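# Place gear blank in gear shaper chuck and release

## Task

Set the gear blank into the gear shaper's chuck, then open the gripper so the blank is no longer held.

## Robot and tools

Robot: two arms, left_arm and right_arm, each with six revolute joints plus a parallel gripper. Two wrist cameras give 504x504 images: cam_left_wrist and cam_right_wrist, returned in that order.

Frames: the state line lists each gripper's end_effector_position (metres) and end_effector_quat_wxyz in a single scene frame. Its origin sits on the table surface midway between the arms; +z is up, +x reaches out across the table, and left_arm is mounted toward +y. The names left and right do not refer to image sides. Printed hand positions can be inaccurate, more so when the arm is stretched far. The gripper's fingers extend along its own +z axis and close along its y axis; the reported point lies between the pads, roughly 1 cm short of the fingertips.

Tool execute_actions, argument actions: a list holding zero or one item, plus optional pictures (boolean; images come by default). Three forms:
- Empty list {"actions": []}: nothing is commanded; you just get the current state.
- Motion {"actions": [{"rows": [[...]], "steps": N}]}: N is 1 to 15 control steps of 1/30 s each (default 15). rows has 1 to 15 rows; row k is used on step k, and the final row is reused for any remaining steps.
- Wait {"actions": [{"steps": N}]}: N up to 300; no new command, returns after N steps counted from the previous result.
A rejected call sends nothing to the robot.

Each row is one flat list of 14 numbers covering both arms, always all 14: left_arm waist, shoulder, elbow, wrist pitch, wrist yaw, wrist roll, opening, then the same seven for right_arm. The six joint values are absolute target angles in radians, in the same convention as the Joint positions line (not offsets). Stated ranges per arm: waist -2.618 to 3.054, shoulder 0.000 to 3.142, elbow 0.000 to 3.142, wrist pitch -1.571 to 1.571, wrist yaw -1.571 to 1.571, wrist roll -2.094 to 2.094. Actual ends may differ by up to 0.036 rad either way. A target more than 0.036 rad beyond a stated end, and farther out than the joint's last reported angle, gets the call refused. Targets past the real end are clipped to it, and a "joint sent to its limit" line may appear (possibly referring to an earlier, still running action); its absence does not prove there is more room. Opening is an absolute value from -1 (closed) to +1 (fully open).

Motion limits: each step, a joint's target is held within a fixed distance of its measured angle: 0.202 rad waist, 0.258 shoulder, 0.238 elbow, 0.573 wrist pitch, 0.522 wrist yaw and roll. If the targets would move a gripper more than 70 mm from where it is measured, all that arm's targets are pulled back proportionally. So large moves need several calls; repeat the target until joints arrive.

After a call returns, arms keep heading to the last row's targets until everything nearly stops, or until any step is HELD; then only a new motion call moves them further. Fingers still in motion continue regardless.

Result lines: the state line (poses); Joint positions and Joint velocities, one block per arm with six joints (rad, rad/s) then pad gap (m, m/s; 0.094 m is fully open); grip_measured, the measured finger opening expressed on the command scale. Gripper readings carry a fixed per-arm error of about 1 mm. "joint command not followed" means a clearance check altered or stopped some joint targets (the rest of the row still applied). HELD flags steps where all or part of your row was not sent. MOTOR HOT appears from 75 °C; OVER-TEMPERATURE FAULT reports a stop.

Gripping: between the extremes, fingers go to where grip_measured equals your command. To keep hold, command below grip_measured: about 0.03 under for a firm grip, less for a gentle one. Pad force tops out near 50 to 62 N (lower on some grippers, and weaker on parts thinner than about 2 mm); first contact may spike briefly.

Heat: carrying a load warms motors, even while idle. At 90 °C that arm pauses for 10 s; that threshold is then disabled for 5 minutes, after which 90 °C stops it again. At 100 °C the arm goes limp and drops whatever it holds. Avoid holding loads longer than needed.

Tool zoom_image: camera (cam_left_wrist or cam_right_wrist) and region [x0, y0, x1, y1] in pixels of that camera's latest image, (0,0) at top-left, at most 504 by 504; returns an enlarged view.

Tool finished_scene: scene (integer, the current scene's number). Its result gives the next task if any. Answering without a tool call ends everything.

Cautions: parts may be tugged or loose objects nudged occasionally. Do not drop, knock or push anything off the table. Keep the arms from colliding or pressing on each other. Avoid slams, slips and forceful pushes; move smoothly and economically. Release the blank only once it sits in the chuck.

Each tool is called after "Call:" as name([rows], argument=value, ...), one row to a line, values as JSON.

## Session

Call:
execute_actions(actions=[])

Scene clock: 0.00 s of 4200.00 s.
left_arm: end_effector_position=(+0.2400, +0.5214, +0.1619) grip_measured=+1.000 end_effector_quat_wxyz=(-0.227, +0.715, -0.603, +0.270) | right_arm: end_effector_position=(+0.2740, -0.2282, +0.3733) grip_measured=+1.000 end_effector_quat_wxyz=(-0.357, +0.683, -0.467, +0.432)
Joint positions: left_arm=[ 1.081  1.578  1.25  -0.842  0.616 -0.803  0.094] | right_arm=[ 0.634  0.841  1.258 -0.86   0.527 -1.617  0.094]
Joint velocities: left_arm=[-0.002  0.007 -0.002 -0.022  0.022  0.081  0.   ] | right_arm=[-0.002 -0.002  0.012 -0.051 -0.022 -0.022  0.   ]

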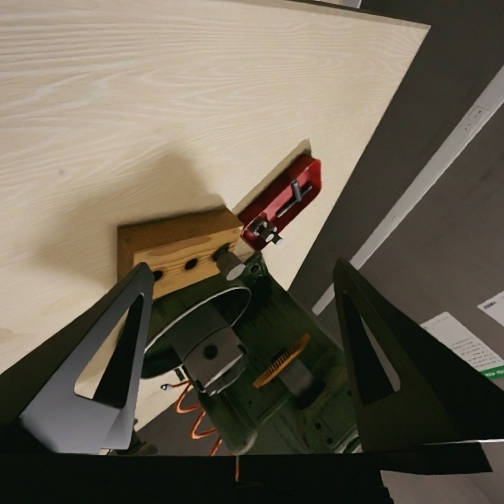

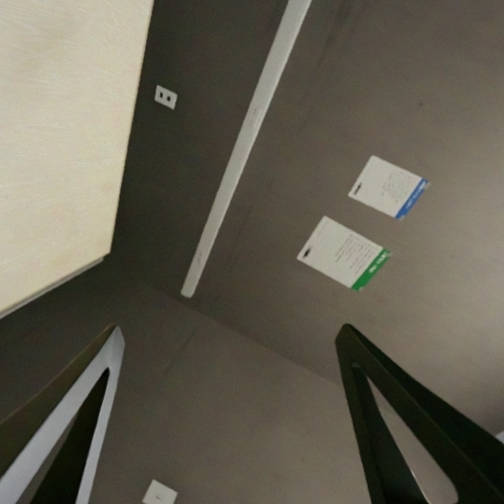

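Call:
execute_actions([
  {"rows":[[1.08,0.4,1.1,-1.0,0,0,1,0.8,0.3,1.0,-0.9,0,0,1]],"steps":15},
], pictures=false)

Call:
execute_actions([
  {"steps":45},
], pictures=false)

Call:
execute_actions([
  {"rows":[[0.2,0.3,1.0,-1.0,0,0,1,0.8,0.3,1.0,-0.9,0,0,1]],"steps":15},
], pictures=false)

Call:
execute_actions([
  {"steps":30},
])

Scene clock: 7.50 s of 4200.00 s.
left_arm: end_effector_position=(+0.0642, +0.4036, +0.3648) grip_measured=+1.000 end_effector_quat_wxyz=(+0.539, -0.409, +0.678, +0.287) | right_arm: end_effector_position=(+0.1349, -0.1980, +0.3555) grip_measured=+1.000 end_effector_quat_wxyz=(+0.620, -0.393, +0.660, +0.162)
Joint positions: left_arm=[ 1.079  0.417  1.11  -0.951  0.032 -0.045  0.094] | right_arm=[ 0.792  0.288  1.005 -0.897  0.028 -0.277  0.094]
Joint velocities: left_arm=[-0.012 -1.419  0.208 -0.095 -0.168  0.3    0.   ] | right_arm=[ 0.012  0.002 -0.002 -0.022 -0.095  1.78   0.   ]
Steps of this call (steps 1 to 90: nothing new was sent; then 4.00 s passed at rest; steps 91 to 105: all 15 steps of this action). Readings (joint positions):
91: left_arm=[1.079 1.551 1.229 -0.836 0.549 -0.731] | right_arm=[0.652 0.816 1.227 -0.839 0.487 -1.559]
92: left_arm=[1.078 1.498 1.187 -0.848 0.460 -0.644] | right_arm=[0.692 0.767 1.172 -0.827 0.417 -1.487]
94: left_arm=[1.079 1.356 1.123 -0.908 0.302 -0.460] | right_arm=[0.759 0.632 1.059 -0.848 0.275 -1.310]
98: left_arm=[1.079 1.017 1.102 -0.955 0.124 -0.194] | right_arm=[0.792 0.341 0.996 -0.906 0.108 -0.920]
105: the state above

Scene clock: 9.00 s of 4200.00 s.
left_arm: end_effector_position=(+0.0558, +0.3972, +0.3664) grip_measured=+1.000 end_effector_quat_wxyz=(+0.532, -0.400, +0.680, +0.308) | right_arm: end_effector_position=(+0.1323, -0.1955, +0.3555) grip_measured=+1.000 end_effector_quat_wxyz=(+0.590, -0.308, +0.703, +0.250)
Joint positions: left_arm=[ 1.079  0.39   1.12  -0.976  0.008 -0.006  0.094] | right_arm=[ 0.792  0.288  1.005 -0.897  0.008 -0.01   0.094]
Joint velocities: left_arm=[-0.012  0.012  0.007  0.037  0.051 -0.007  0.   ] | right_arm=[-0.002 -0.012 -0.012  0.022 -0.022  0.037  0.   ]
Steps of this call (steps 1 to 30: the robot went on to your last target; steps 31 to 45: nothing new was sent). Readings (joint positions):
1: left_arm=[1.079 0.382 1.116 -0.951 0.027 -0.037] | right_arm=[0.792 0.288 1.005 -0.897 0.024 -0.223]
2: left_arm=[1.079 0.367 1.120 -0.951 0.023 -0.031] | right_arm=[0.792 0.288 1.005 -0.897 0.021 -0.181]
4: left_arm=[1.079 0.372 1.120 -0.957 0.018 -0.022] | right_arm=[0.792 0.288 1.005 -0.897 0.016 -0.119]
8: left_arm=[1.079 0.390 1.120 -0.970 0.012 -0.013] | right_arm=[0.792 0.288 1.005 -0.897 0.011 -0.055]
45: the state above
All arms were judged still, so your last target was given up. Only a new action makes them travel on or press farther. Fingers that are still opening or closing keep moving.

Scene clock: 9.50 s of 4200.00 s.
left_arm: end_effector_position=(+0.1316, +0.2885, +0.3341) grip_measured=+1.000 end_effector_quat_wxyz=(+0.595, -0.078, +0.798, +0.055) | right_arm: end_effector_position=(+0.1323, -0.1955, +0.3555) grip_measured=+1.000 end_effector_quat_wxyz=(+0.590, -0.308, +0.703, +0.250)
Joint positions: left_arm=[ 0.207  0.319  1.018 -0.988  0.002 -0.005  0.094] | right_arm=[ 0.792  0.288  1.005 -0.897  0.008 -0.01   0.094]
Joint velocities: left_arm=[-0.017 -0.002  0.012  0.007 -0.022 -0.081  0.   ] | right_arm=[-0.012 -0.017 -0.007 -0.007 -0.095 -0.022  0.   ]
Steps of this call (steps 1 to 15: all 15 steps of this action). Readings (joint positions):
1: left_arm=[1.040 0.379 1.103 -0.962 -0.000 -0.006] | right_arm=[0.792 0.288 1.005 -0.897 0.008 -0.010]
2: left_arm=[0.964 0.358 1.075 -0.955 -0.001 -0.006] | right_arm=[0.792 0.288 1.005 -0.897 0.008 -0.010]
4: left_arm=[0.809 0.326 1.033 -0.973 -0.000 -0.006] | right_arm=[0.792 0.288 1.005 -0.897 0.008 -0.010]
8: left_arm=[0.501 0.319 1.018 -0.988 -0.000 -0.006] | right_arm=[0.792 0.288 1.005 -0.897 0.008 -0.010]
15: the state above

Scene clock: 10.50 s of 4200.00 s.
left_arm: end_effector_position=(+0.1316, +0.2885, +0.3341) grip_measured=+1.000 end_effector_quat_wxyz=(+0.595, -0.078, +0.798, +0.055) | right_arm: end_effector_position=(+0.1323, -0.1955, +0.3555) grip_measured=+1.000 end_effector_quat_wxyz=(+0.590, -0.308, +0.703, +0.250)
Joint positions: left_arm=[ 0.207  0.319  1.018 -0.988  0.002 -0.005  0.094] | right_arm=[ 0.792  0.288  1.005 -0.897  0.008 -0.01   0.094]
Joint velocities: left_arm=[ 0.002  0.012 -0.017  0.037  0.022  0.037  0.   ] | right_arm=[-0.007 -0.022 -0.002 -0.066  0.007 -0.022  0.   ]
Steps of this call (steps 1 to 15: the robot went on to your last target; steps 16 to 30: nothing new was sent). Readings (joint positions):
1: left_arm=[0.207 0.319 1.018 -0.988 0.002 -0.005] | right_arm=[0.792 0.288 1.005 -0.897 0.008 -0.010]
2: left_arm=[0.207 0.319 1.018 -0.988 0.002 -0.005] | right_arm=[0.792 0.288 1.005 -0.897 0.008 -0.010]
4: left_arm=[0.207 0.319 1.018 -0.988 0.002 -0.005] | right_arm=[0.792 0.288 1.005 -0.897 0.008 -0.010]
8: left_arm=[0.207 0.319 1.018 -0.988 0.002 -0.005] | right_arm=[0.792 0.288 1.005 -0.897 0.008 -0.010]
30: the state above
All arms were judged still, so your last target was given up. Only a new action makes them travel on or press farther. Fingers that are still opening or closing keep moving.

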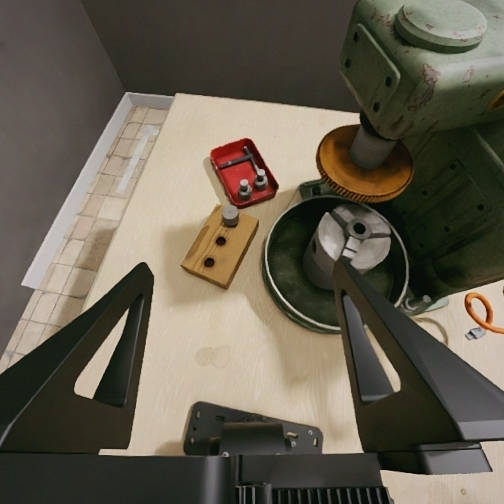

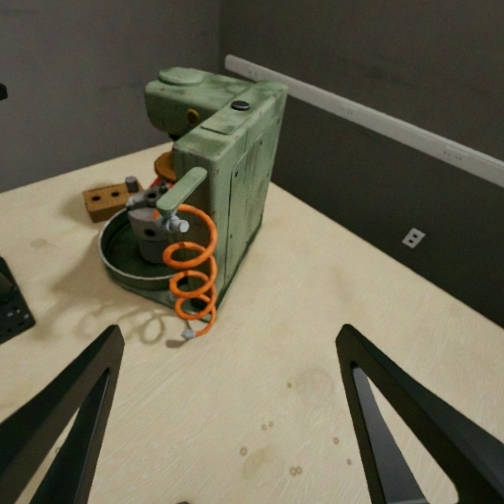

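Call:
execute_actions([
  {"rows":[[0.42,1.2,0.8,0.2,0.35,0.075,0.0,0.8,0.3,1.0,-0.9,0,0,1]],"steps":15},
], pictures=false)

Call:
execute_actions([
  {"rows":[[0.42,1.73,0.6,0.94,0.35,0.075,0.0,0.8,0.3,1.0,-0.9,0,0,1]],"steps":15},
], pictures=false)

Call:
execute_actions([
  {"steps":30},
])

Scene clock: 35.43 s of 4200.00 s.
left_arm: end_effector_position=(+0.3726, +0.3655, +0.2408) grip_measured=+0.002 end_effector_quat_wxyz=(+0.585, -0.045, +0.810, +0.006) | right_arm: end_effector_position=(+0.1323, -0.1955, +0.3555) grip_measured=+1.000 end_effector_quat_wxyz=(+0.590, -0.308, +0.703, +0.250)
Joint positions: left_arm=[0.414 1.228 0.802 0.087 0.315 0.064 0.047] | right_arm=[ 0.792  0.288  1.005 -0.897  0.008 -0.01   0.094]
Joint velocities: left_arm=[ 0.012  0.144 -0.374  0.242  0.154 -0.022 -0.   ] | right_arm=[-0.002 -0.017  0.012 -0.081  0.037 -0.022  0.   ]
Steps of this call (steps 1 to 90: nothing new was sent; then 21.43 s passed at rest; steps 91 to 105: all 15 steps of this action). Readings (joint positions):
91: left_arm=[0.230 0.331 1.002 -0.944 0.036 0.002] | right_arm=[0.792 0.288 1.005 -0.897 0.008 -0.010]
92: left_arm=[0.276 0.360 0.978 -0.866 0.078 0.011] | right_arm=[0.792 0.288 1.005 -0.897 0.008 -0.010]
94: left_arm=[0.348 0.466 0.925 -0.696 0.148 0.025] | right_arm=[0.792 0.288 1.005 -0.897 0.008 -0.010]
98: left_arm=[0.405 0.781 0.848 -0.297 0.251 0.048] | right_arm=[0.792 0.288 1.005 -0.897 0.008 -0.010]
105: the state above

Scene clock: 35.93 s of 4200.00 s.
left_arm: end_effector_position=(+0.4201, +0.3810, +0.1271) grip_measured=+0.002 end_effector_quat_wxyz=(+0.627, -0.023, +0.778, +0.013) | right_arm: end_effector_position=(+0.1323, -0.1955, +0.3555) grip_measured=+1.000 end_effector_quat_wxyz=(+0.590, -0.308, +0.703, +0.250)
Joint positions: left_arm=[0.414 1.747 0.606 0.914 0.34  0.068 0.047] | right_arm=[ 0.792  0.288  1.005 -0.897  0.008 -0.01   0.094]
Joint velocities: left_arm=[-0.002 -0.002 -0.012  0.271  0.095  0.051 -0.   ] | right_arm=[-0.002  0.027 -0.002 -0.022 -0.007  0.037  0.   ]
Steps of this call (steps 1 to 15: all 15 steps of this action). Readings (joint positions):
1: left_arm=[0.414 1.258 0.766 0.182 0.323 0.065] | right_arm=[0.792 0.288 1.005 -0.897 0.008 -0.010]
2: left_arm=[0.414 1.316 0.733 0.324 0.330 0.066] | right_arm=[0.792 0.288 1.005 -0.897 0.008 -0.010]
4: left_arm=[0.414 1.485 0.679 0.563 0.334 0.067] | right_arm=[0.792 0.288 1.005 -0.897 0.008 -0.010]
8: left_arm=[0.414 1.745 0.611 0.749 0.335 0.068] | right_arm=[0.792 0.288 1.005 -0.897 0.008 -0.010]
15: the state above

Scene clock: 36.93 s of 4200.00 s.
left_arm: end_effector_position=(+0.4215, +0.3814, +0.1341) grip_measured=+0.002 end_effector_quat_wxyz=(+0.638, -0.019, +0.769, +0.017) | right_arm: end_effector_position=(+0.1323, -0.1955, +0.3555) grip_measured=+1.000 end_effector_quat_wxyz=(+0.590, -0.308, +0.703, +0.250)
Joint positions: left_arm=[0.414 1.747 0.606 0.943 0.341 0.069 0.047] | right_arm=[ 0.792  0.288  1.005 -0.897  0.008 -0.01   0.094]
Joint velocities: left_arm=[-0.007 -0.012 -0.017  0.037 -0.022 -0.007 -0.001] | right_arm=[-0.022  0.002 -0.027 -0.037 -0.022 -0.007  0.   ]
Steps of this call (steps 1 to 30: the robot went on to your last target). Readings (joint positions):
1: left_arm=[0.414 1.747 0.606 0.921 0.340 0.069] | right_arm=[0.792 0.288 1.005 -0.897 0.008 -0.010]
2: left_arm=[0.414 1.747 0.606 0.926 0.341 0.069] | right_arm=[0.792 0.288 1.005 -0.897 0.008 -0.010]
4: left_arm=[0.414 1.747 0.606 0.933 0.341 0.069] | right_arm=[0.792 0.288 1.005 -0.897 0.008 -0.010]
8: left_arm=[0.414 1.747 0.606 0.940 0.341 0.069] | right_arm=[0.792 0.288 1.005 -0.897 0.008 -0.010]
30: the state above
All arms were judged still, so your last target was given up. Only a new action makes them travel on or press farther. Fingers that are still opening or closing keep moving.

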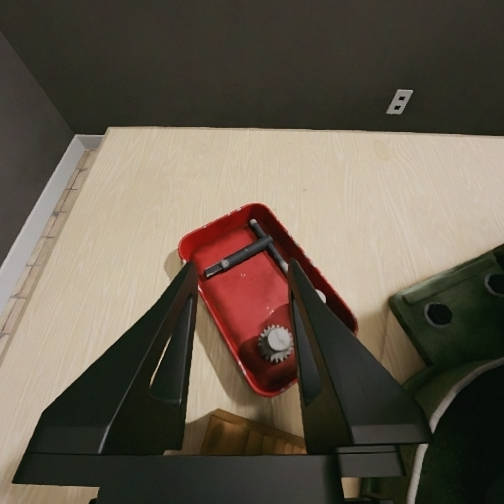

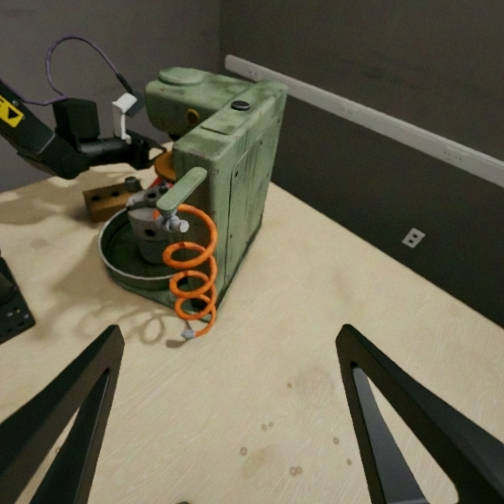

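Call:
execute_actions([
  {"rows":[[0.45,1.57,0.42,0.96,0.35,0.075,0.0,0.8,0.3,1.0,-0.9,0,0,1],[0.45,1.57,0.42,0.96,0.35,0.075,0.0,0.8,0.3,1.0,-0.9,0,0,1],[0.45,1.57,0.42,0.96,0.35,0.075,0.0,0.8,0.3,1.0,-0.9,0,0,1],[0.45,1.57,0.42,0.96,0.35,0.075,0.0,0.8,0.3,1.0,-0.9,0,0,1],[0.45,1.57,0.42,0.96,0.35,0.075,0.0,0.8,0.3,1.0,-0.9,0,0,1],[0.483,1.40,0.235,0.98,0.35,0.075,0.0,0.8,0.3,1.0,-0.9,0,0,1]],"steps":15},
], pictures=false)

Call:
execute_actions([
  {"steps":20},
])

Scene clock: 48.23 s of 4200.00 s.
left_arm: end_effector_position=(+0.3303, +0.3674, +0.1338) grip_measured=+0.002 end_effector_quat_wxyz=(+0.642, -0.041, +0.765, +0.039) | right_arm: end_effector_position=(+0.1323, -0.1955, +0.3555) grip_measured=+1.000 end_effector_quat_wxyz=(+0.590, -0.308, +0.703, +0.250)
Joint positions: left_arm=[0.476 1.414 0.246 0.983 0.343 0.069 0.047] | right_arm=[ 0.792  0.288  1.005 -0.897  0.008 -0.01   0.094]
Joint velocities: left_arm=[-0.007 -0.007 -0.002 -0.007  0.007  0.007  0.   ] | right_arm=[-0.012 -0.007 -0.002  0.022  0.037 -0.022  0.   ]
Steps of this call (steps 1 to 190: nothing new was sent; then 4.47 s passed at rest; steps 191 to 205: all 15 steps of this action). Readings (joint positions):
191: left_arm=[0.418 1.724 0.582 0.944 0.341 0.069] | right_arm=[0.792 0.288 1.005 -0.897 0.008 -0.010]
192: left_arm=[0.426 1.676 0.531 0.946 0.341 0.069] | right_arm=[0.792 0.288 1.005 -0.897 0.008 -0.010]
194: left_arm=[0.441 1.599 0.454 0.956 0.342 0.069] | right_arm=[0.792 0.288 1.005 -0.897 0.008 -0.010]
198: left_arm=[0.470 1.454 0.305 0.977 0.342 0.069] | right_arm=[0.792 0.288 1.005 -0.897 0.008 -0.010]
205: the state above

Scene clock: 48.90 s of 4200.00 s.
left_arm: end_effector_position=(+0.3303, +0.3674, +0.1338) grip_measured=+0.002 end_effector_quat_wxyz=(+0.642, -0.041, +0.765, +0.039) | right_arm: end_effector_position=(+0.1323, -0.1955, +0.3555) grip_measured=+1.000 end_effector_quat_wxyz=(+0.590, -0.308, +0.703, +0.250)
Joint positions: left_arm=[0.476 1.414 0.246 0.983 0.343 0.069 0.047] | right_arm=[ 0.792  0.288  1.005 -0.897  0.008 -0.01   0.094]
Joint velocities: left_arm=[ 0.007  0.007  0.012 -0.037 -0.066 -0.081 -0.001] | right_arm=[-0.002  0.002 -0.007  0.022 -0.095 -0.007  0.   ]
Steps of this call (steps 1 to 15: the robot went on to your last target; steps 16 to 20: nothing new was sent). Readings (joint positions):
1: left_arm=[0.476 1.414 0.246 0.983 0.343 0.069] | right_arm=[0.792 0.288 1.005 -0.897 0.008 -0.010]
2: left_arm=[0.476 1.414 0.246 0.983 0.343 0.069] | right_arm=[0.792 0.288 1.005 -0.897 0.008 -0.010]
4: left_arm=[0.476 1.414 0.246 0.983 0.343 0.069] | right_arm=[0.792 0.288 1.005 -0.897 0.008 -0.010]
8: left_arm=[0.476 1.414 0.246 0.983 0.343 0.069] | right_arm=[0.792 0.288 1.005 -0.897 0.008 -0.010]
20: the state above
All arms were judged still, so your last target was given up. Only a new action makes them travel on or press farther. Fingers that are still opening or closing keep moving.

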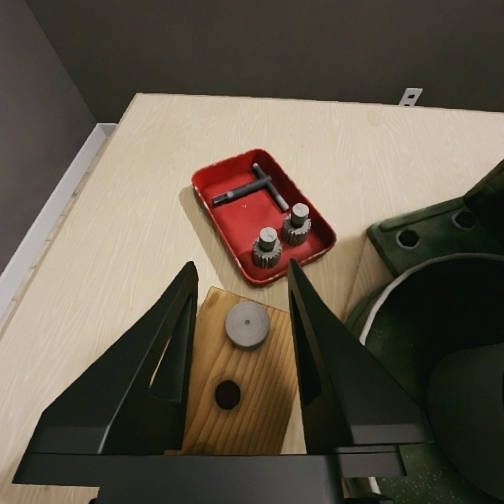

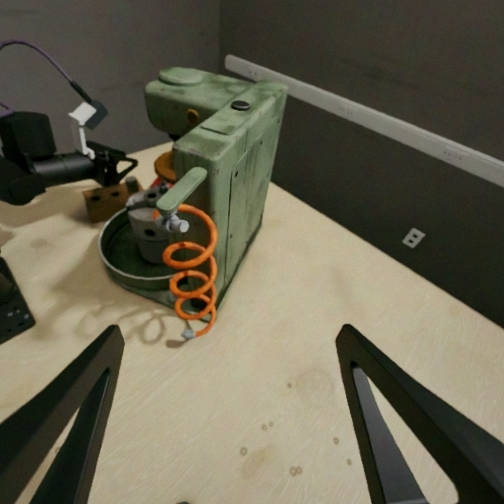

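Call:
execute_actions([
  {"rows":[[0.462,1.515,0.226,1.025,0.35,0.1,0.0,0.8,0.3,1.0,-0.9,0,0,1]],"steps":15},
], pictures=false)

Call:
execute_actions([
  {"steps":15},
])

Scene clock: 61.37 s of 4200.00 s.
left_arm: end_effector_position=(+0.3334, +0.3661, +0.1131) grip_measured=+0.002 end_effector_quat_wxyz=(+0.626, -0.035, +0.779, +0.037) | right_arm: end_effector_position=(+0.1323, -0.1955, +0.3555) grip_measured=+1.000 end_effector_quat_wxyz=(+0.590, -0.308, +0.703, +0.250)
Joint positions: left_arm=[0.47  1.504 0.246 1.028 0.343 0.093 0.047] | right_arm=[ 0.792  0.288  1.005 -0.897  0.008 -0.01   0.094]
Joint velocities: left_arm=[ 0.012  0.007 -0.017  0.007  0.007 -0.037 -0.   ] | right_arm=[-0.027 -0.002 -0.012 -0.037 -0.007 -0.051  0.   ]
Steps of this call (steps 1 to 90: nothing new was sent; then 8.97 s passed at rest; steps 91 to 105: all 15 steps of this action). Readings (joint positions):
91: left_arm=[0.475 1.428 0.246 0.998 0.343 0.073] | right_arm=[0.792 0.288 1.005 -0.897 0.008 -0.010]
92: left_arm=[0.473 1.452 0.246 1.016 0.343 0.077] | right_arm=[0.792 0.288 1.005 -0.897 0.008 -0.010]
94: left_arm=[0.470 1.490 0.246 1.019 0.343 0.083] | right_arm=[0.792 0.288 1.005 -0.897 0.008 -0.010]
98: left_arm=[0.470 1.504 0.246 1.021 0.343 0.089] | right_arm=[0.792 0.288 1.005 -0.897 0.008 -0.010]
105: the state above

Scene clock: 61.87 s of 4200.00 s.
left_arm: end_effector_position=(+0.3334, +0.3662, +0.1133) grip_measured=+0.002 end_effector_quat_wxyz=(+0.626, -0.034, +0.778, +0.037) | right_arm: end_effector_position=(+0.1323, -0.1955, +0.3555) grip_measured=+1.000 end_effector_quat_wxyz=(+0.590, -0.308, +0.703, +0.250)
Joint positions: left_arm=[0.47  1.504 0.246 1.028 0.343 0.094 0.047] | right_arm=[ 0.792  0.288  1.005 -0.897  0.008 -0.01   0.094]
Joint velocities: left_arm=[-0.002 -0.012  0.002 -0.007  0.007 -0.022  0.003] | right_arm=[-0.012  0.002  0.007  0.022 -0.022  0.022  0.   ]
Steps of this call (steps 1 to 15: the robot went on to your last target). Readings (joint positions):
1: left_arm=[0.470 1.504 0.246 1.028 0.343 0.093] | right_arm=[0.792 0.288 1.005 -0.897 0.008 -0.010]
2: left_arm=[0.470 1.504 0.246 1.028 0.343 0.093] | right_arm=[0.792 0.288 1.005 -0.897 0.008 -0.010]
4: left_arm=[0.470 1.504 0.246 1.028 0.343 0.094] | right_arm=[0.792 0.288 1.005 -0.897 0.008 -0.010]
8: left_arm=[0.470 1.504 0.246 1.028 0.343 0.094] | right_arm=[0.792 0.288 1.005 -0.897 0.008 -0.010]
15: the state above
All arms were judged still, so your last target was given up. Only a new action makes them travel on or press farther. Fingers that are still opening or closing keep moving.

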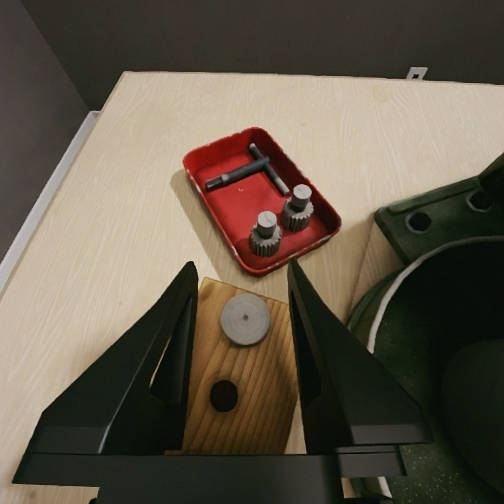

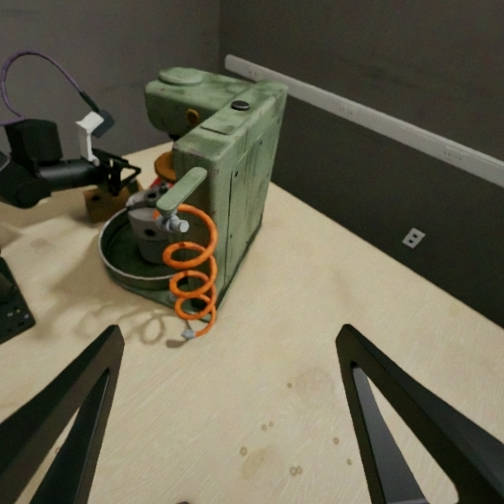

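Call:
execute_actions([
  {"rows":[[0.46,1.58,0.21,1.09,0.35,0.1,0.0,0.8,0.3,1.0,-0.9,0,0,1],[0.46,1.58,0.21,1.09,0.35,0.1,0.0,0.8,0.3,1.0,-0.9,0,0,1],[0.46,1.58,0.21,1.09,0.35,0.1,0.0,0.8,0.3,1.0,-0.9,0,0,1],[0.46,1.58,0.21,1.09,0.35,0.1,0.0,0.8,0.3,1.0,-0.9,0,0,1],[0.46,1.58,0.21,1.09,0.35,0.1,0.0,0.8,0.3,1.0,-0.9,0,0,1],[0.46,1.653,0.195,1.155,0.35,0.1,0.0,0.8,0.3,1.0,-0.9,0,0,1]],"steps":15},
], pictures=false)

Call:
execute_actions([
  {"steps":15},
])

Scene clock: 69.43 s of 4200.00 s.
left_arm: end_effector_position=(+0.3293, +0.3641, +0.0828) grip_measured=+0.002 end_effector_quat_wxyz=(+0.608, -0.040, +0.793, +0.029) | right_arm: end_effector_position=(+0.1323, -0.1955, +0.3555) grip_measured=+1.000 end_effector_quat_wxyz=(+0.590, -0.308, +0.703, +0.250)
Joint positions: left_arm=[0.47  1.639 0.215 1.145 0.343 0.094 0.047] | right_arm=[ 0.792  0.288  1.005 -0.897  0.008 -0.01   0.094]
Joint velocities: left_arm=[-0.007 -0.012 -0.002  0.125  0.007  0.007  0.   ] | right_arm=[-0.002 -0.002  0.002 -0.037  0.007 -0.037  0.   ]
Steps of this call (steps 1 to 90: nothing new was sent; then 4.07 s passed at rest; steps 91 to 105: all 15 steps of this action). Readings (joint positions):
91: left_arm=[0.470 1.513 0.244 1.044 0.343 0.094] | right_arm=[0.792 0.288 1.005 -0.897 0.008 -0.010]
92: left_arm=[0.470 1.530 0.244 1.061 0.343 0.094] | right_arm=[0.792 0.288 1.005 -0.897 0.008 -0.010]
94: left_arm=[0.470 1.556 0.239 1.072 0.343 0.094] | right_arm=[0.792 0.288 1.005 -0.897 0.008 -0.010]
98: left_arm=[0.470 1.617 0.226 1.119 0.343 0.094] | right_arm=[0.792 0.288 1.005 -0.897 0.008 -0.010]
105: the state above

Scene clock: 69.93 s of 4200.00 s.
left_arm: end_effector_position=(+0.3301, +0.3644, +0.0859) grip_measured=+0.002 end_effector_quat_wxyz=(+0.613, -0.038, +0.789, +0.032) | right_arm: end_effector_position=(+0.1323, -0.1955, +0.3555) grip_measured=+1.000 end_effector_quat_wxyz=(+0.590, -0.308, +0.703, +0.250)
Joint positions: left_arm=[0.47  1.639 0.215 1.158 0.343 0.094 0.047] | right_arm=[ 0.792  0.288  1.005 -0.897  0.008 -0.01   0.094]
Joint velocities: left_arm=[ 0.002 -0.002 -0.007 -0.022  0.007  0.022 -0.001] | right_arm=[-0.032  0.007 -0.017 -0.066 -0.022 -0.022  0.   ]
Steps of this call (steps 1 to 15: the robot went on to your last target). Readings (joint positions):
1: left_arm=[0.470 1.639 0.215 1.148 0.343 0.094] | right_arm=[0.792 0.288 1.005 -0.897 0.008 -0.010]
2: left_arm=[0.470 1.639 0.215 1.150 0.343 0.094] | right_arm=[0.792 0.288 1.005 -0.897 0.008 -0.010]
4: left_arm=[0.470 1.639 0.215 1.154 0.343 0.094] | right_arm=[0.792 0.288 1.005 -0.897 0.008 -0.010]
8: left_arm=[0.470 1.639 0.215 1.157 0.343 0.094] | right_arm=[0.792 0.288 1.005 -0.897 0.008 -0.010]
15: the state above

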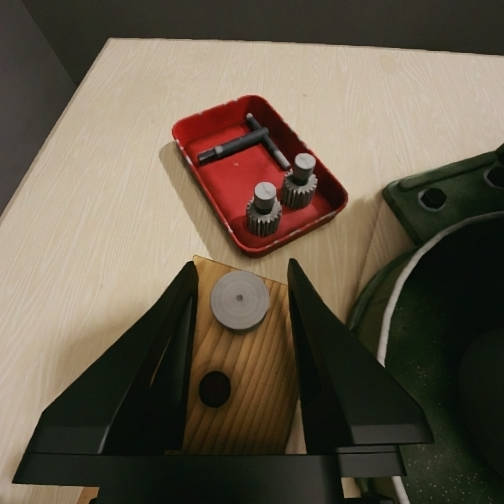

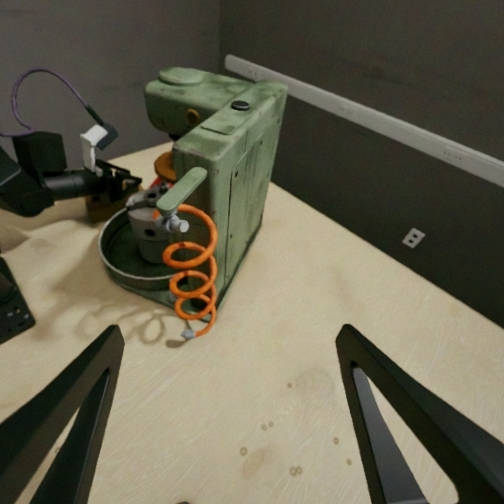

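Call:
execute_actions([
  {"rows":[[0.47,1.69,0.19,1.21,0.35,0.1,0.0,0.8,0.3,1.0,-0.9,0,0,1],[0.47,1.69,0.19,1.21,0.35,0.1,0.0,0.8,0.3,1.0,-0.9,0,0,1],[0.47,1.69,0.19,1.21,0.35,0.1,0.0,0.8,0.3,1.0,-0.9,0,0,1],[0.47,1.73,0.188,1.26,0.35,0.1,0.0,0.8,0.3,1.0,-0.9,0,0,1],[0.47,1.73,0.188,1.26,0.35,0.1,0.0,0.8,0.3,1.0,-0.9,0,0,1],[0.47,1.73,0.188,1.26,0.35,0.1,0.0,0.8,0.3,1.0,-0.9,0,0,1],[0.47,1.77,0.185,1.3,0.35,0.1,0.0,0.8,0.3,1.0,-0.9,0,0,1],[0.47,1.77,0.185,1.3,0.35,0.1,0.0,0.8,0.3,1.0,-0.9,0,0,1],[0.47,1.77,0.185,1.32,0.35,0.1,0.0,0.8,0.3,1.0,-0.9,0,0,1],[0.47,1.806,0.183,1.32,0.35,0.1,0.0,0.8,0.3,1.0,-0.9,0,0,1]],"steps":15},
], pictures=false)

Call:
execute_actions([
  {"steps":15},
])

Scene clock: 79.83 s of 4200.00 s.
left_arm: end_effector_position=(+0.3301, +0.3645, +0.0647) grip_measured=+0.002 end_effector_quat_wxyz=(+0.607, -0.040, +0.793, +0.029) | right_arm: end_effector_position=(+0.1323, -0.1955, +0.3555) grip_measured=+1.000 end_effector_quat_wxyz=(+0.590, -0.308, +0.703, +0.250)
Joint positions: left_arm=[0.47  1.789 0.206 1.303 0.343 0.094 0.047] | right_arm=[ 0.792  0.288  1.005 -0.897  0.008 -0.01   0.094]
Joint velocities: left_arm=[ 0.007 -0.002 -0.017  0.11  -0.095 -0.007 -0.001] | right_arm=[-0.007 -0.002  0.007  0.022  0.007 -0.081  0.   ]
Steps of this call (steps 1 to 15: the robot went on to your last target; steps 16 to 90: nothing new was sent; then 6.40 s passed at rest; steps 91 to 105: all 15 steps of this action). Readings (joint positions):
91: left_arm=[0.470 1.645 0.215 1.168 0.343 0.094] | right_arm=[0.792 0.288 1.005 -0.897 0.008 -0.010]
92: left_arm=[0.470 1.655 0.215 1.181 0.343 0.094] | right_arm=[0.792 0.288 1.005 -0.897 0.008 -0.010]
94: left_arm=[0.470 1.676 0.215 1.201 0.343 0.094] | right_arm=[0.792 0.288 1.005 -0.897 0.008 -0.010]
98: left_arm=[0.470 1.732 0.215 1.254 0.343 0.094] | right_arm=[0.792 0.288 1.005 -0.897 0.008 -0.010]
105: the state above

Scene clock: 80.33 s of 4200.00 s.
left_arm: end_effector_position=(+0.3313, +0.3650, +0.0694) grip_measured=+0.002 end_effector_quat_wxyz=(+0.615, -0.038, +0.787, +0.033) | right_arm: end_effector_position=(+0.1323, -0.1955, +0.3555) grip_measured=+1.000 end_effector_quat_wxyz=(+0.590, -0.308, +0.703, +0.250)
Joint positions: left_arm=[0.47  1.789 0.206 1.323 0.343 0.094 0.047] | right_arm=[ 0.792  0.288  1.005 -0.897  0.008 -0.01   0.094]
Joint velocities: left_arm=[ 0.002  0.007 -0.012  0.037  0.022 -0.037  0.   ] | right_arm=[-0.022  0.007 -0.037  0.022  0.051  0.007  0.   ]
Steps of this call (steps 1 to 15: the robot went on to your last target). Readings (joint positions):
1: left_arm=[0.470 1.789 0.206 1.306 0.343 0.094] | right_arm=[0.792 0.288 1.005 -0.897 0.008 -0.010]
2: left_arm=[0.470 1.789 0.206 1.309 0.343 0.094] | right_arm=[0.792 0.288 1.005 -0.897 0.008 -0.010]
4: left_arm=[0.470 1.789 0.206 1.315 0.343 0.094] | right_arm=[0.792 0.288 1.005 -0.897 0.008 -0.010]
8: left_arm=[0.470 1.789 0.206 1.321 0.343 0.094] | right_arm=[0.792 0.288 1.005 -0.897 0.008 -0.010]
15: the state above

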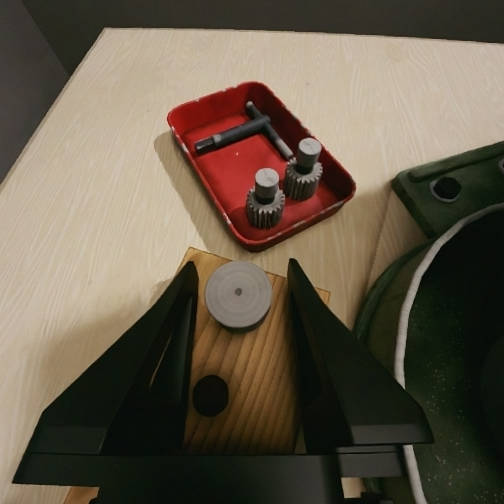

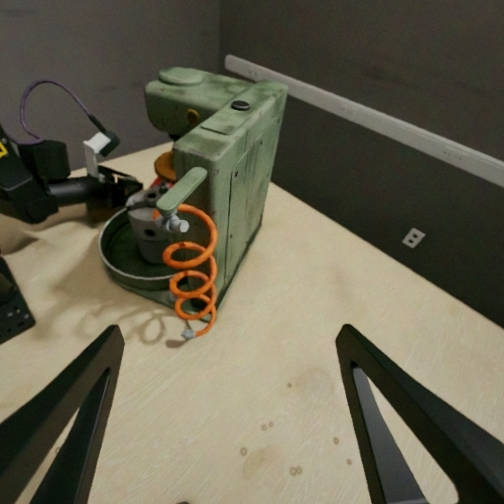

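Call:
execute_actions([
  {"rows":[[0.473,1.816,0.183,1.32,0.35,0.1,-0.1,0.8,0.3,1.0,-0.9,0,0,1],[0.473,1.816,0.183,1.32,0.35,0.1,-0.15,0.8,0.3,1.0,-0.9,0,0,1],[0.473,1.816,0.183,1.32,0.35,0.1,-0.2,0.8,0.3,1.0,-0.9,0,0,1],[0.473,1.816,0.183,1.32,0.35,0.1,-0.25,0.8,0.3,1.0,-0.9,0,0,1],[0.473,1.816,0.183,1.32,0.35,0.1,-0.3,0.8,0.3,1.0,-0.9,0,0,1],[0.473,1.816,0.183,1.32,0.35,0.1,-0.33,0.8,0.3,1.0,-0.9,0,0,1],[0.473,1.816,0.183,1.32,0.35,0.1,-0.36,0.8,0.3,1.0,-0.9,0,0,1],[0.473,1.816,0.183,1.32,0.35,0.1,-0.39,0.8,0.3,1.0,-0.9,0,0,1],[0.473,1.816,0.183,1.32,0.35,0.1,-0.42,0.8,0.3,1.0,-0.9,0,0,1],[0.473,1.816,0.183,1.32,0.35,0.1,-0.46,0.8,0.3,1.0,-0.9,0,0,1]],"steps":15},
])

Scene clock: 89.33 s of 4200.00 s.
left_arm: end_effector_position=(+0.3314, +0.3651, +0.0697) grip_measured=-0.409 end_effector_quat_wxyz=(+0.615, -0.037, +0.787, +0.033) | right_arm: end_effector_position=(+0.1323, -0.1955, +0.3555) grip_measured=+1.000 end_effector_quat_wxyz=(+0.590, -0.308, +0.703, +0.250)
Joint positions: left_arm=[0.47  1.789 0.206 1.324 0.343 0.095 0.028] | right_arm=[ 0.792  0.288  1.005 -0.897  0.008 -0.01   0.094]
Joint velocities: left_arm=[-0.002 -0.022 -0.012 -0.007  0.037  0.066  0.001] | right_arm=[-0.002  0.007 -0.017  0.066  0.022 -0.051  0.   ]
Steps of this call (steps 1 to 15: the robot went on to your last target; steps 16 to 90: nothing new was sent; then 5.50 s passed at rest; steps 91 to 105: all 15 steps of this action). Readings (joint positions):
91: left_arm=[0.470 1.789 0.206 1.324 0.343 0.094] | right_arm=[0.792 0.288 1.005 -0.897 0.008 -0.010]
92: left_arm=[0.470 1.789 0.206 1.324 0.343 0.094] | right_arm=[0.792 0.288 1.005 -0.897 0.008 -0.010]
94: left_arm=[0.470 1.789 0.206 1.324 0.343 0.094] | right_arm=[0.792 0.288 1.005 -0.897 0.008 -0.010]
98: left_arm=[0.470 1.789 0.206 1.324 0.343 0.094] | right_arm=[0.792 0.288 1.005 -0.897 0.008 -0.010]
105: the state above

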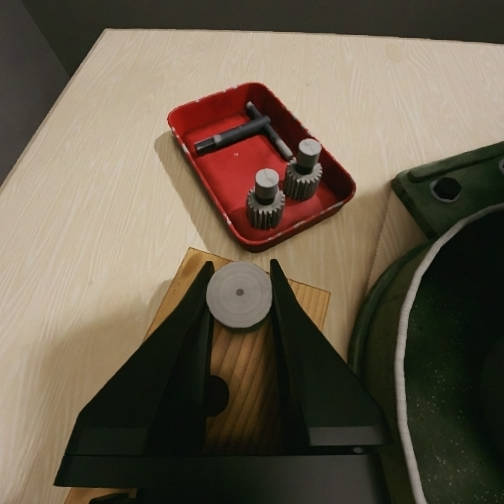

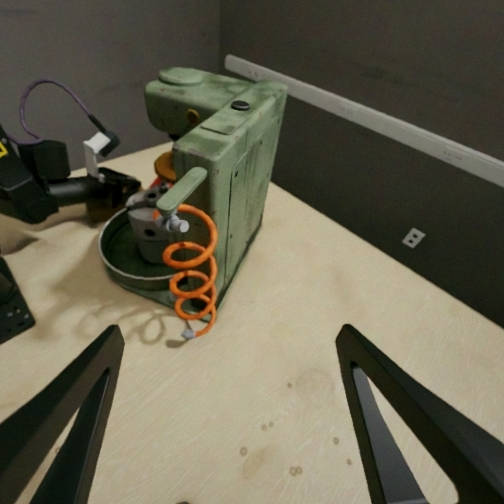

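Call:
execute_actions([
  {"rows":[[0.47,1.76,0.228,1.29,0.35,0.1,-0.46,0.8,0.3,1.0,-0.9,0,0,1],[0.47,1.745,0.229,1.27,0.35,0.1,-0.46,0.8,0.3,1.0,-0.9,0,0,1],[0.47,1.73,0.23,1.25,0.35,0.1,-0.46,0.8,0.3,1.0,-0.9,0,0,1],[0.47,1.715,0.231,1.235,0.35,0.1,-0.46,0.8,0.3,1.0,-0.9,0,0,1],[0.47,1.70,0.232,1.22,0.35,0.1,-0.46,0.8,0.3,1.0,-0.9,0,0,1],[0.47,1.685,0.233,1.2,0.35,0.1,-0.46,0.8,0.3,1.0,-0.9,0,0,1],[0.47,1.67,0.234,1.185,0.35,0.1,-0.46,0.8,0.3,1.0,-0.9,0,0,1],[0.47,1.655,0.235,1.17,0.35,0.1,-0.46,0.8,0.3,1.0,-0.9,0,0,1],[0.47,1.64,0.236,1.155,0.35,0.1,-0.46,0.8,0.3,1.0,-0.9,0,0,1],[0.47,1.623,0.238,1.143,0.35,0.1,-0.46,0.8,0.3,1.0,-0.9,0,0,1]],"steps":15},
], pictures=false)

Call:
execute_actions([
  {"rows":[[0.47,1.6,0.242,1.115,0.35,0.1,-0.46,0.8,0.3,1.0,-0.9,0,0,1],[0.47,1.6,0.242,1.115,0.35,0.1,-0.46,0.8,0.3,1.0,-0.9,0,0,1],[0.47,1.577,0.246,1.09,0.35,0.1,-0.46,0.8,0.3,1.0,-0.9,0,0,1],[0.47,1.577,0.246,1.09,0.35,0.1,-0.46,0.8,0.3,1.0,-0.9,0,0,1],[0.47,1.555,0.25,1.06,0.35,0.1,-0.46,0.8,0.3,1.0,-0.9,0,0,1],[0.47,1.555,0.25,1.06,0.35,0.1,-0.46,0.8,0.3,1.0,-0.9,0,0,1],[0.47,1.532,0.254,1.035,0.35,0.1,-0.46,0.8,0.3,1.0,-0.9,0,0,1],[0.47,1.532,0.254,1.035,0.35,0.1,-0.46,0.8,0.3,1.0,-0.9,0,0,1],[0.47,1.51,0.258,1.01,0.35,0.1,-0.46,0.8,0.3,1.0,-0.9,0,0,1]],"steps":15},
])

Scene clock: 108.60 s of 4200.00 s.
left_arm: end_effector_position=(+0.3278, +0.3634, +0.0820) grip_measured=-0.409 end_effector_quat_wxyz=(+0.609, -0.039, +0.792, +0.030) | right_arm: end_effector_position=(+0.1323, -0.1955, +0.3555) grip_measured=+1.000 end_effector_quat_wxyz=(+0.590, -0.308, +0.703, +0.250)
Joint positions: left_arm=[0.47  1.646 0.206 1.164 0.343 0.095 0.028] | right_arm=[ 0.792  0.288  1.005 -0.897  0.008 -0.01   0.094]
Joint velocities: left_arm=[-0.007 -0.022 -0.007 -0.11  -0.051 -0.007 -0.001] | right_arm=[-0.007  0.002 -0.002 -0.007 -0.051 -0.022  0.   ]
Steps of this call (steps 1 to 15: the robot went on to your last target; steps 16 to 90: nothing new was sent; then 15.77 s passed at rest; steps 91 to 105: all 15 steps of this action). Readings (joint positions):
91: left_arm=[0.470 1.788 0.206 1.323 0.343 0.095] | right_arm=[0.792 0.288 1.005 -0.897 0.008 -0.010]
92: left_arm=[0.470 1.783 0.206 1.316 0.343 0.095] | right_arm=[0.792 0.288 1.005 -0.897 0.008 -0.010]
94: left_arm=[0.470 1.762 0.206 1.287 0.343 0.095] | right_arm=[0.792 0.288 1.005 -0.897 0.008 -0.010]
98: left_arm=[0.470 1.705 0.206 1.222 0.343 0.095] | right_arm=[0.792 0.288 1.005 -0.897 0.008 -0.010]
105: the state above

Scene clock: 109.10 s of 4200.00 s.
left_arm: end_effector_position=(+0.3277, +0.3634, +0.0940) grip_measured=-0.409 end_effector_quat_wxyz=(+0.605, -0.041, +0.795, +0.029) | right_arm: end_effector_position=(+0.1323, -0.1955, +0.3555) grip_measured=+1.000 end_effector_quat_wxyz=(+0.590, -0.308, +0.703, +0.250)
Joint positions: left_arm=[0.47  1.534 0.226 1.021 0.343 0.095 0.028] | right_arm=[ 0.792  0.288  1.005 -0.897  0.008 -0.01   0.094]
Joint velocities: left_arm=[-0.012  0.007  0.002 -0.154 -0.051 -0.022 -0.001] | right_arm=[-0.002 -0.027  0.007  0.007 -0.037 -0.037  0.   ]
Steps of this call (steps 1 to 15: all 15 steps of this action). Readings (joint positions):
1: left_arm=[0.470 1.641 0.206 1.158 0.343 0.095] | right_arm=[0.792 0.288 1.005 -0.897 0.008 -0.010]
2: left_arm=[0.470 1.634 0.206 1.149 0.343 0.095] | right_arm=[0.792 0.288 1.005 -0.897 0.008 -0.010]
4: left_arm=[0.470 1.615 0.206 1.123 0.343 0.095] | right_arm=[0.792 0.288 1.005 -0.897 0.008 -0.010]
8: left_arm=[0.470 1.572 0.215 1.068 0.343 0.095] | right_arm=[0.792 0.288 1.005 -0.897 0.008 -0.010]
15: the state above

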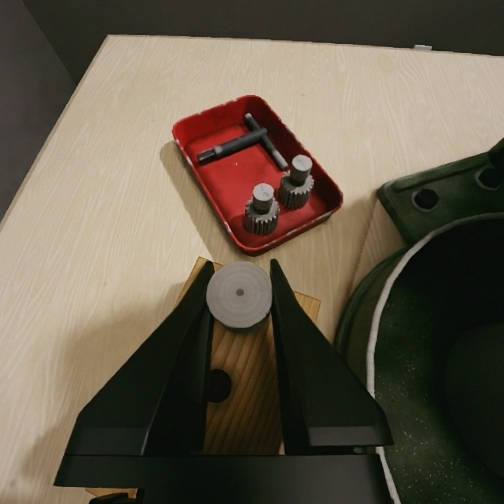

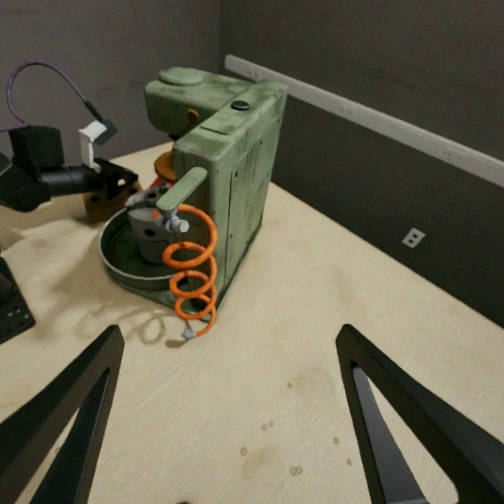

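Call:
execute_actions([
  {"rows":[[0.47,1.45,0.27,0.96,0.35,0.1,-0.46,0.8,0.3,1.0,-0.9,0,0,1],[0.47,1.45,0.27,0.96,0.35,0.1,-0.46,0.8,0.3,1.0,-0.9,0,0,1],[0.47,1.38,0.28,0.88,0.35,0.1,-0.46,0.8,0.3,1.0,-0.9,0,0,1],[0.47,1.38,0.28,0.88,0.35,0.1,-0.46,0.8,0.3,1.0,-0.9,0,0,1],[0.47,1.3,0.29,0.79,0.35,0.1,-0.46,0.8,0.3,1.0,-0.9,0,0,1],[0.47,1.3,0.29,0.79,0.35,0.1,-0.46,0.8,0.3,1.0,-0.9,0,0,1],[0.47,1.22,0.3,0.70,0.35,0.1,-0.46,0.8,0.3,1.0,-0.9,0,0,1],[0.47,1.22,0.3,0.70,0.35,0.1,-0.46,0.8,0.3,1.0,-0.9,0,0,1],[0.47,1.14,0.31,0.61,0.35,0.1,-0.46,0.8,0.3,1.0,-0.9,0,0,1],[0.47,1.14,0.31,0.61,0.35,0.1,-0.46,0.8,0.3,1.0,-0.9,0,0,1],[0.47,1.05,0.325,0.52,0.35,0.1,-0.46,0.8,0.3,1.0,-0.9,0,0,1],[0.47,1.05,0.325,0.52,0.35,0.1,-0.46,0.8,0.3,1.0,-0.9,0,0,1],[0.47,0.96,0.355,0.4,0.35,0.1,-0.46,0.8,0.3,1.0,-0.9,0,0,1],[0.47,0.96,0.355,0.4,0.35,0.1,-0.46,0.8,0.3,1.0,-0.9,0,0,1],[0.47,0.87,0.385,0.28,0.35,0.1,-0.46,0.8,0.3,1.0,-0.9,0,0,1]],"steps":15},
], pictures=false)

Call:
execute_actions([
  {"rows":[[0.47,0.87,0.385,0.28,0.35,0.1,-0.46,0.8,0.3,1.0,-0.9,0,0,1],[0.47,0.78,0.415,0.16,0.35,0.1,-0.46,0.8,0.3,1.0,-0.9,0,0,1],[0.47,0.78,0.415,0.16,0.35,0.1,-0.46,0.8,0.3,1.0,-0.9,0,0,1],[0.47,0.69,0.445,0.04,0.35,0.1,-0.46,0.8,0.3,1.0,-0.9,0,0,1],[0.47,0.69,0.445,0.04,0.35,0.1,-0.46,0.8,0.3,1.0,-0.9,0,0,1],[0.47,0.6,0.475,-0.08,0.35,0.1,-0.46,0.8,0.3,1.0,-0.9,0,0,1],[0.47,0.6,0.475,-0.08,0.35,0.1,-0.46,0.8,0.3,1.0,-0.9,0,0,1],[0.47,0.51,0.505,-0.2,0.35,0.1,-0.46,0.8,0.3,1.0,-0.9,0,0,1],[0.47,0.51,0.505,-0.2,0.35,0.1,-0.46,0.8,0.3,1.0,-0.9,0,0,1],[0.47,0.42,0.535,-0.32,0.35,0.1,-0.46,0.8,0.3,1.0,-0.9,0,0,1]],"steps":15},
], pictures=false)

Call:
execute_actions([
  {"rows":[[0.4,0.42,0.535,-0.32,0.35,0.1,-0.46,0.8,0.3,1.0,-0.9,0,0,1],[0.4,0.42,0.535,-0.32,0.35,0.1,-0.46,0.8,0.3,1.0,-0.9,0,0,1],[0.33,0.42,0.535,-0.32,0.35,0.1,-0.46,0.8,0.3,1.0,-0.9,0,0,1],[0.33,0.42,0.535,-0.32,0.35,0.1,-0.46,0.8,0.3,1.0,-0.9,0,0,1],[0.26,0.42,0.535,-0.32,0.35,0.1,-0.46,0.8,0.3,1.0,-0.9,0,0,1],[0.26,0.42,0.535,-0.32,0.35,0.1,-0.46,0.8,0.3,1.0,-0.9,0,0,1],[0.19,0.42,0.535,-0.32,0.35,0.1,-0.46,0.8,0.3,1.0,-0.9,0,0,1],[0.19,0.42,0.535,-0.32,0.35,0.1,-0.46,0.8,0.3,1.0,-0.9,0,0,1],[0.12,0.42,0.535,-0.32,0.35,0.1,-0.46,0.8,0.3,1.0,-0.9,0,0,1],[0.12,0.42,0.535,-0.32,0.35,0.1,-0.46,0.8,0.3,1.0,-0.9,0,0,1],[0.05,0.42,0.535,-0.32,0.35,0.1,-0.46,0.8,0.3,1.0,-0.9,0,0,1]],"steps":15},
])

Scene clock: 142.43 s of 4200.00 s.
left_arm: end_effector_position=(+0.3086, +0.3537, +0.1937) grip_measured=-0.409 end_effector_quat_wxyz=(+0.648, -0.026, +0.760, +0.047) | right_arm: end_effector_position=(+0.1323, -0.1955, +0.3555) grip_measured=+1.000 end_effector_quat_wxyz=(+0.590, -0.308, +0.703, +0.250)
Joint positions: left_arm=[0.47  0.991 0.317 0.506 0.344 0.095 0.028] | right_arm=[ 0.792  0.288  1.005 -0.897  0.008 -0.01   0.094]
Joint velocities: left_arm=[-0.007 -1.38   0.437 -1.839  0.037 -0.066 -0.001] | right_arm=[-0.012 -0.012 -0.002 -0.022 -0.037 -0.037  0.   ]
Steps of this call (steps 1 to 30: the robot went on to your last target; steps 31 to 90: nothing new was sent; then 29.83 s passed at rest; steps 91 to 105: all 15 steps of this action). Readings (joint positions):
91: left_arm=[0.470 1.524 0.228 0.987 0.343 0.095] | right_arm=[0.792 0.288 1.005 -0.897 0.008 -0.010]
92: left_arm=[0.470 1.508 0.228 0.971 0.343 0.095] | right_arm=[0.792 0.288 1.005 -0.897 0.008 -0.010]
94: left_arm=[0.470 1.450 0.232 0.924 0.343 0.095] | right_arm=[0.792 0.288 1.005 -0.897 0.008 -0.010]
98: left_arm=[0.470 1.292 0.257 0.805 0.343 0.095] | right_arm=[0.792 0.288 1.005 -0.897 0.008 -0.010]
105: the state above

Scene clock: 142.93 s of 4200.00 s.
left_arm: end_effector_position=(+0.2339, +0.3168, +0.2772) grip_measured=-0.409 end_effector_quat_wxyz=(+0.659, -0.021, +0.750, +0.051) | right_arm: end_effector_position=(+0.1323, -0.1955, +0.3555) grip_measured=+1.000 end_effector_quat_wxyz=(+0.590, -0.308, +0.703, +0.250)
Joint positions: left_arm=[ 0.47   0.434  0.514 -0.215  0.347  0.096  0.028] | right_arm=[ 0.792  0.288  1.005 -0.897  0.008 -0.01   0.094]
Joint velocities: left_arm=[-0.007  0.007  0.002 -0.535  0.007  0.037  0.001] | right_arm=[-0.017 -0.007  0.007 -0.022 -0.022 -0.007  0.   ]
Steps of this call (steps 1 to 15: all 15 steps of this action). Readings (joint positions):
1: left_arm=[0.470 0.948 0.329 0.456 0.344 0.095] | right_arm=[0.792 0.288 1.005 -0.897 0.008 -0.010]
2: left_arm=[0.470 0.902 0.346 0.399 0.344 0.095] | right_arm=[0.792 0.288 1.005 -0.897 0.008 -0.010]
4: left_arm=[0.470 0.813 0.377 0.289 0.345 0.095] | right_arm=[0.792 0.288 1.005 -0.897 0.008 -0.010]
8: left_arm=[0.470 0.631 0.440 0.064 0.345 0.096] | right_arm=[0.792 0.288 1.005 -0.897 0.008 -0.010]
15: the state above

Scene clock: 143.43 s of 4200.00 s.
left_arm: end_effector_position=(+0.2306, +0.2082, +0.2505) grip_measured=-0.409 end_effector_quat_wxyz=(+0.612, +0.128, +0.774, -0.096) | right_arm: end_effector_position=(+0.1323, -0.1955, +0.3555) grip_measured=+1.000 end_effector_quat_wxyz=(+0.590, -0.308, +0.703, +0.250)
Joint positions: left_arm=[ 0.056  0.434  0.514 -0.33   0.35   0.096  0.028] | right_arm=[ 0.792  0.288  1.005 -0.897  0.008 -0.01   0.094]
Joint velocities: left_arm=[-0.037 -0.002  0.012  0.037 -0.007 -0.007 -0.   ] | right_arm=[-0.017 -0.007 -0.017  0.007  0.007 -0.007  0.   ]
Steps of this call (steps 1 to 15: all 15 steps of this action). Readings (joint positions):
1: left_arm=[0.458 0.434 0.514 -0.233 0.341 0.096] | right_arm=[0.792 0.288 1.005 -0.897 0.008 -0.010]
2: left_arm=[0.437 0.434 0.514 -0.256 0.341 0.096] | right_arm=[0.792 0.288 1.005 -0.897 0.008 -0.010]
4: left_arm=[0.375 0.434 0.514 -0.288 0.340 0.096] | right_arm=[0.792 0.288 1.005 -0.897 0.008 -0.010]
8: left_arm=[0.233 0.434 0.514 -0.317 0.343 0.096] | right_arm=[0.792 0.288 1.005 -0.897 0.008 -0.010]
15: the state above

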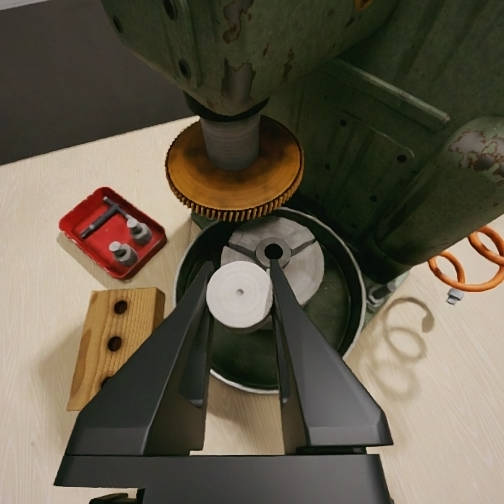

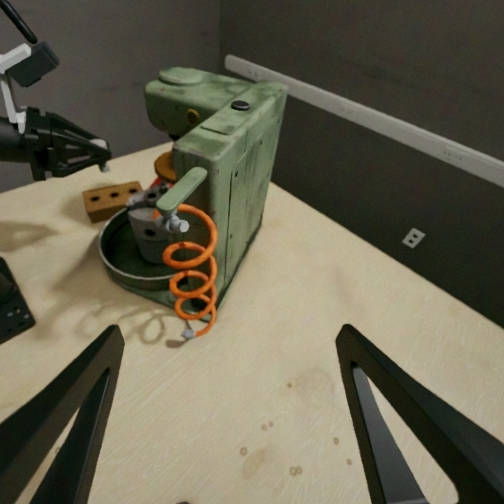

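Call:
execute_actions([
  {"rows":[[0.02,0.5,0.49,-0.25,0.35,0.1,-0.46,0.8,0.3,1.0,-0.9,0,0,1],[0.02,0.5,0.49,-0.25,0.35,0.1,-0.46,0.8,0.3,1.0,-0.9,0,0,1],[0.02,0.5,0.49,-0.25,0.35,0.1,-0.46,0.8,0.3,1.0,-0.9,0,0,1],[-0.02,0.57,0.47,-0.16,0.35,0.1,-0.46,0.8,0.3,1.0,-0.9,0,0,1],[-0.02,0.57,0.47,-0.16,0.35,0.1,-0.46,0.8,0.3,1.0,-0.9,0,0,1],[-0.02,0.57,0.47,-0.16,0.35,0.1,-0.46,0.8,0.3,1.0,-0.9,0,0,1],[-0.05,0.64,0.455,-0.07,0.35,0.1,-0.46,0.8,0.3,1.0,-0.9,0,0,1],[-0.05,0.64,0.455,-0.07,0.35,0.1,-0.46,0.8,0.3,1.0,-0.9,0,0,1],[-0.05,0.64,0.455,-0.07,0.35,0.1,-0.46,0.8,0.3,1.0,-0.9,0,0,1],[-0.077,0.71,0.44,0.01,0.35,0.1,-0.46,0.8,0.3,1.0,-0.9,0,0,1]],"steps":15},
], pictures=false)

Call:
execute_actions([
  {"steps":20},
])

Scene clock: 155.90 s of 4200.00 s.
left_arm: end_effector_position=(+0.2682, +0.1739, +0.2053) grip_measured=-0.409 end_effector_quat_wxyz=(+0.570, +0.171, +0.792, -0.137) | right_arm: end_effector_position=(+0.1323, -0.1955, +0.3555) grip_measured=+1.000 end_effector_quat_wxyz=(+0.590, -0.308, +0.703, +0.250)
Joint positions: left_arm=[-0.07   0.708  0.444 -0.075  0.345  0.096  0.028] | right_arm=[ 0.792  0.288  1.005 -0.897  0.008 -0.01   0.094]
Joint velocities: left_arm=[ 0.007 -0.007 -0.037  0.242 -0.022  0.051  0.001] | right_arm=[-0.002 -0.002 -0.012  0.066  0.022  0.051  0.   ]
Steps of this call (steps 1 to 15: the robot went on to your last target; steps 16 to 90: nothing new was sent; then 8.97 s passed at rest; steps 91 to 105: all 15 steps of this action). Readings (joint positions):
91: left_arm=[0.050 0.441 0.514 -0.324 0.349 0.096] | right_arm=[0.792 0.288 1.005 -0.897 0.008 -0.010]
92: left_arm=[0.040 0.458 0.513 -0.311 0.349 0.096] | right_arm=[0.792 0.288 1.005 -0.897 0.008 -0.010]
94: left_arm=[0.022 0.494 0.506 -0.281 0.347 0.096] | right_arm=[0.792 0.288 1.005 -0.897 0.008 -0.010]
98: left_arm=[-0.028 0.595 0.478 -0.193 0.346 0.096] | right_arm=[0.792 0.288 1.005 -0.897 0.008 -0.010]
105: the state above

Scene clock: 156.57 s of 4200.00 s.
left_arm: end_effector_position=(+0.2720, +0.1736, +0.2171) grip_measured=-0.409 end_effector_quat_wxyz=(+0.591, +0.173, +0.776, -0.134) | right_arm: end_effector_position=(+0.1323, -0.1955, +0.3555) grip_measured=+1.000 end_effector_quat_wxyz=(+0.590, -0.308, +0.703, +0.250)
Joint positions: left_arm=[-0.07   0.708  0.444 -0.022  0.345  0.096  0.028] | right_arm=[ 0.792  0.288  1.005 -0.897  0.008 -0.01   0.094]
Joint velocities: left_arm=[-0.007 -0.017 -0.002 -0.022  0.022 -0.081  0.001] | right_arm=[ 0.012 -0.002 -0.012  0.022  0.037 -0.022  0.   ]
Steps of this call (steps 1 to 20: the robot went on to your last target). Readings (joint positions):
1: left_arm=[-0.070 0.708 0.444 -0.067 0.345 0.096] | right_arm=[0.792 0.288 1.005 -0.897 0.008 -0.010]
2: left_arm=[-0.070 0.708 0.444 -0.058 0.345 0.096] | right_arm=[0.792 0.288 1.005 -0.897 0.008 -0.010]
4: left_arm=[-0.070 0.708 0.444 -0.042 0.345 0.096] | right_arm=[0.792 0.288 1.005 -0.897 0.008 -0.010]
8: left_arm=[-0.070 0.708 0.444 -0.028 0.345 0.096] | right_arm=[0.792 0.288 1.005 -0.897 0.008 -0.010]
20: the state above

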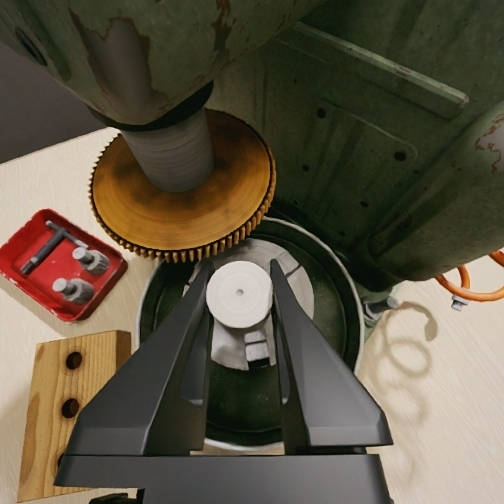

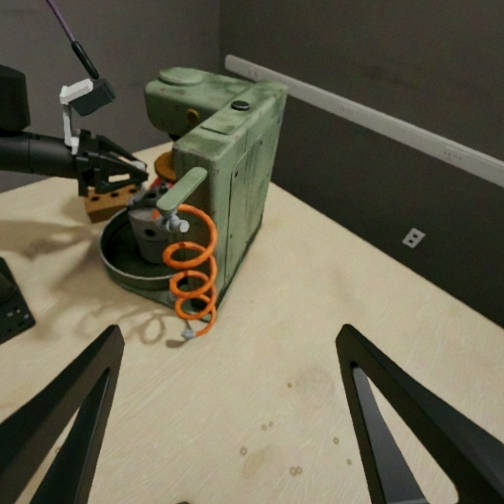

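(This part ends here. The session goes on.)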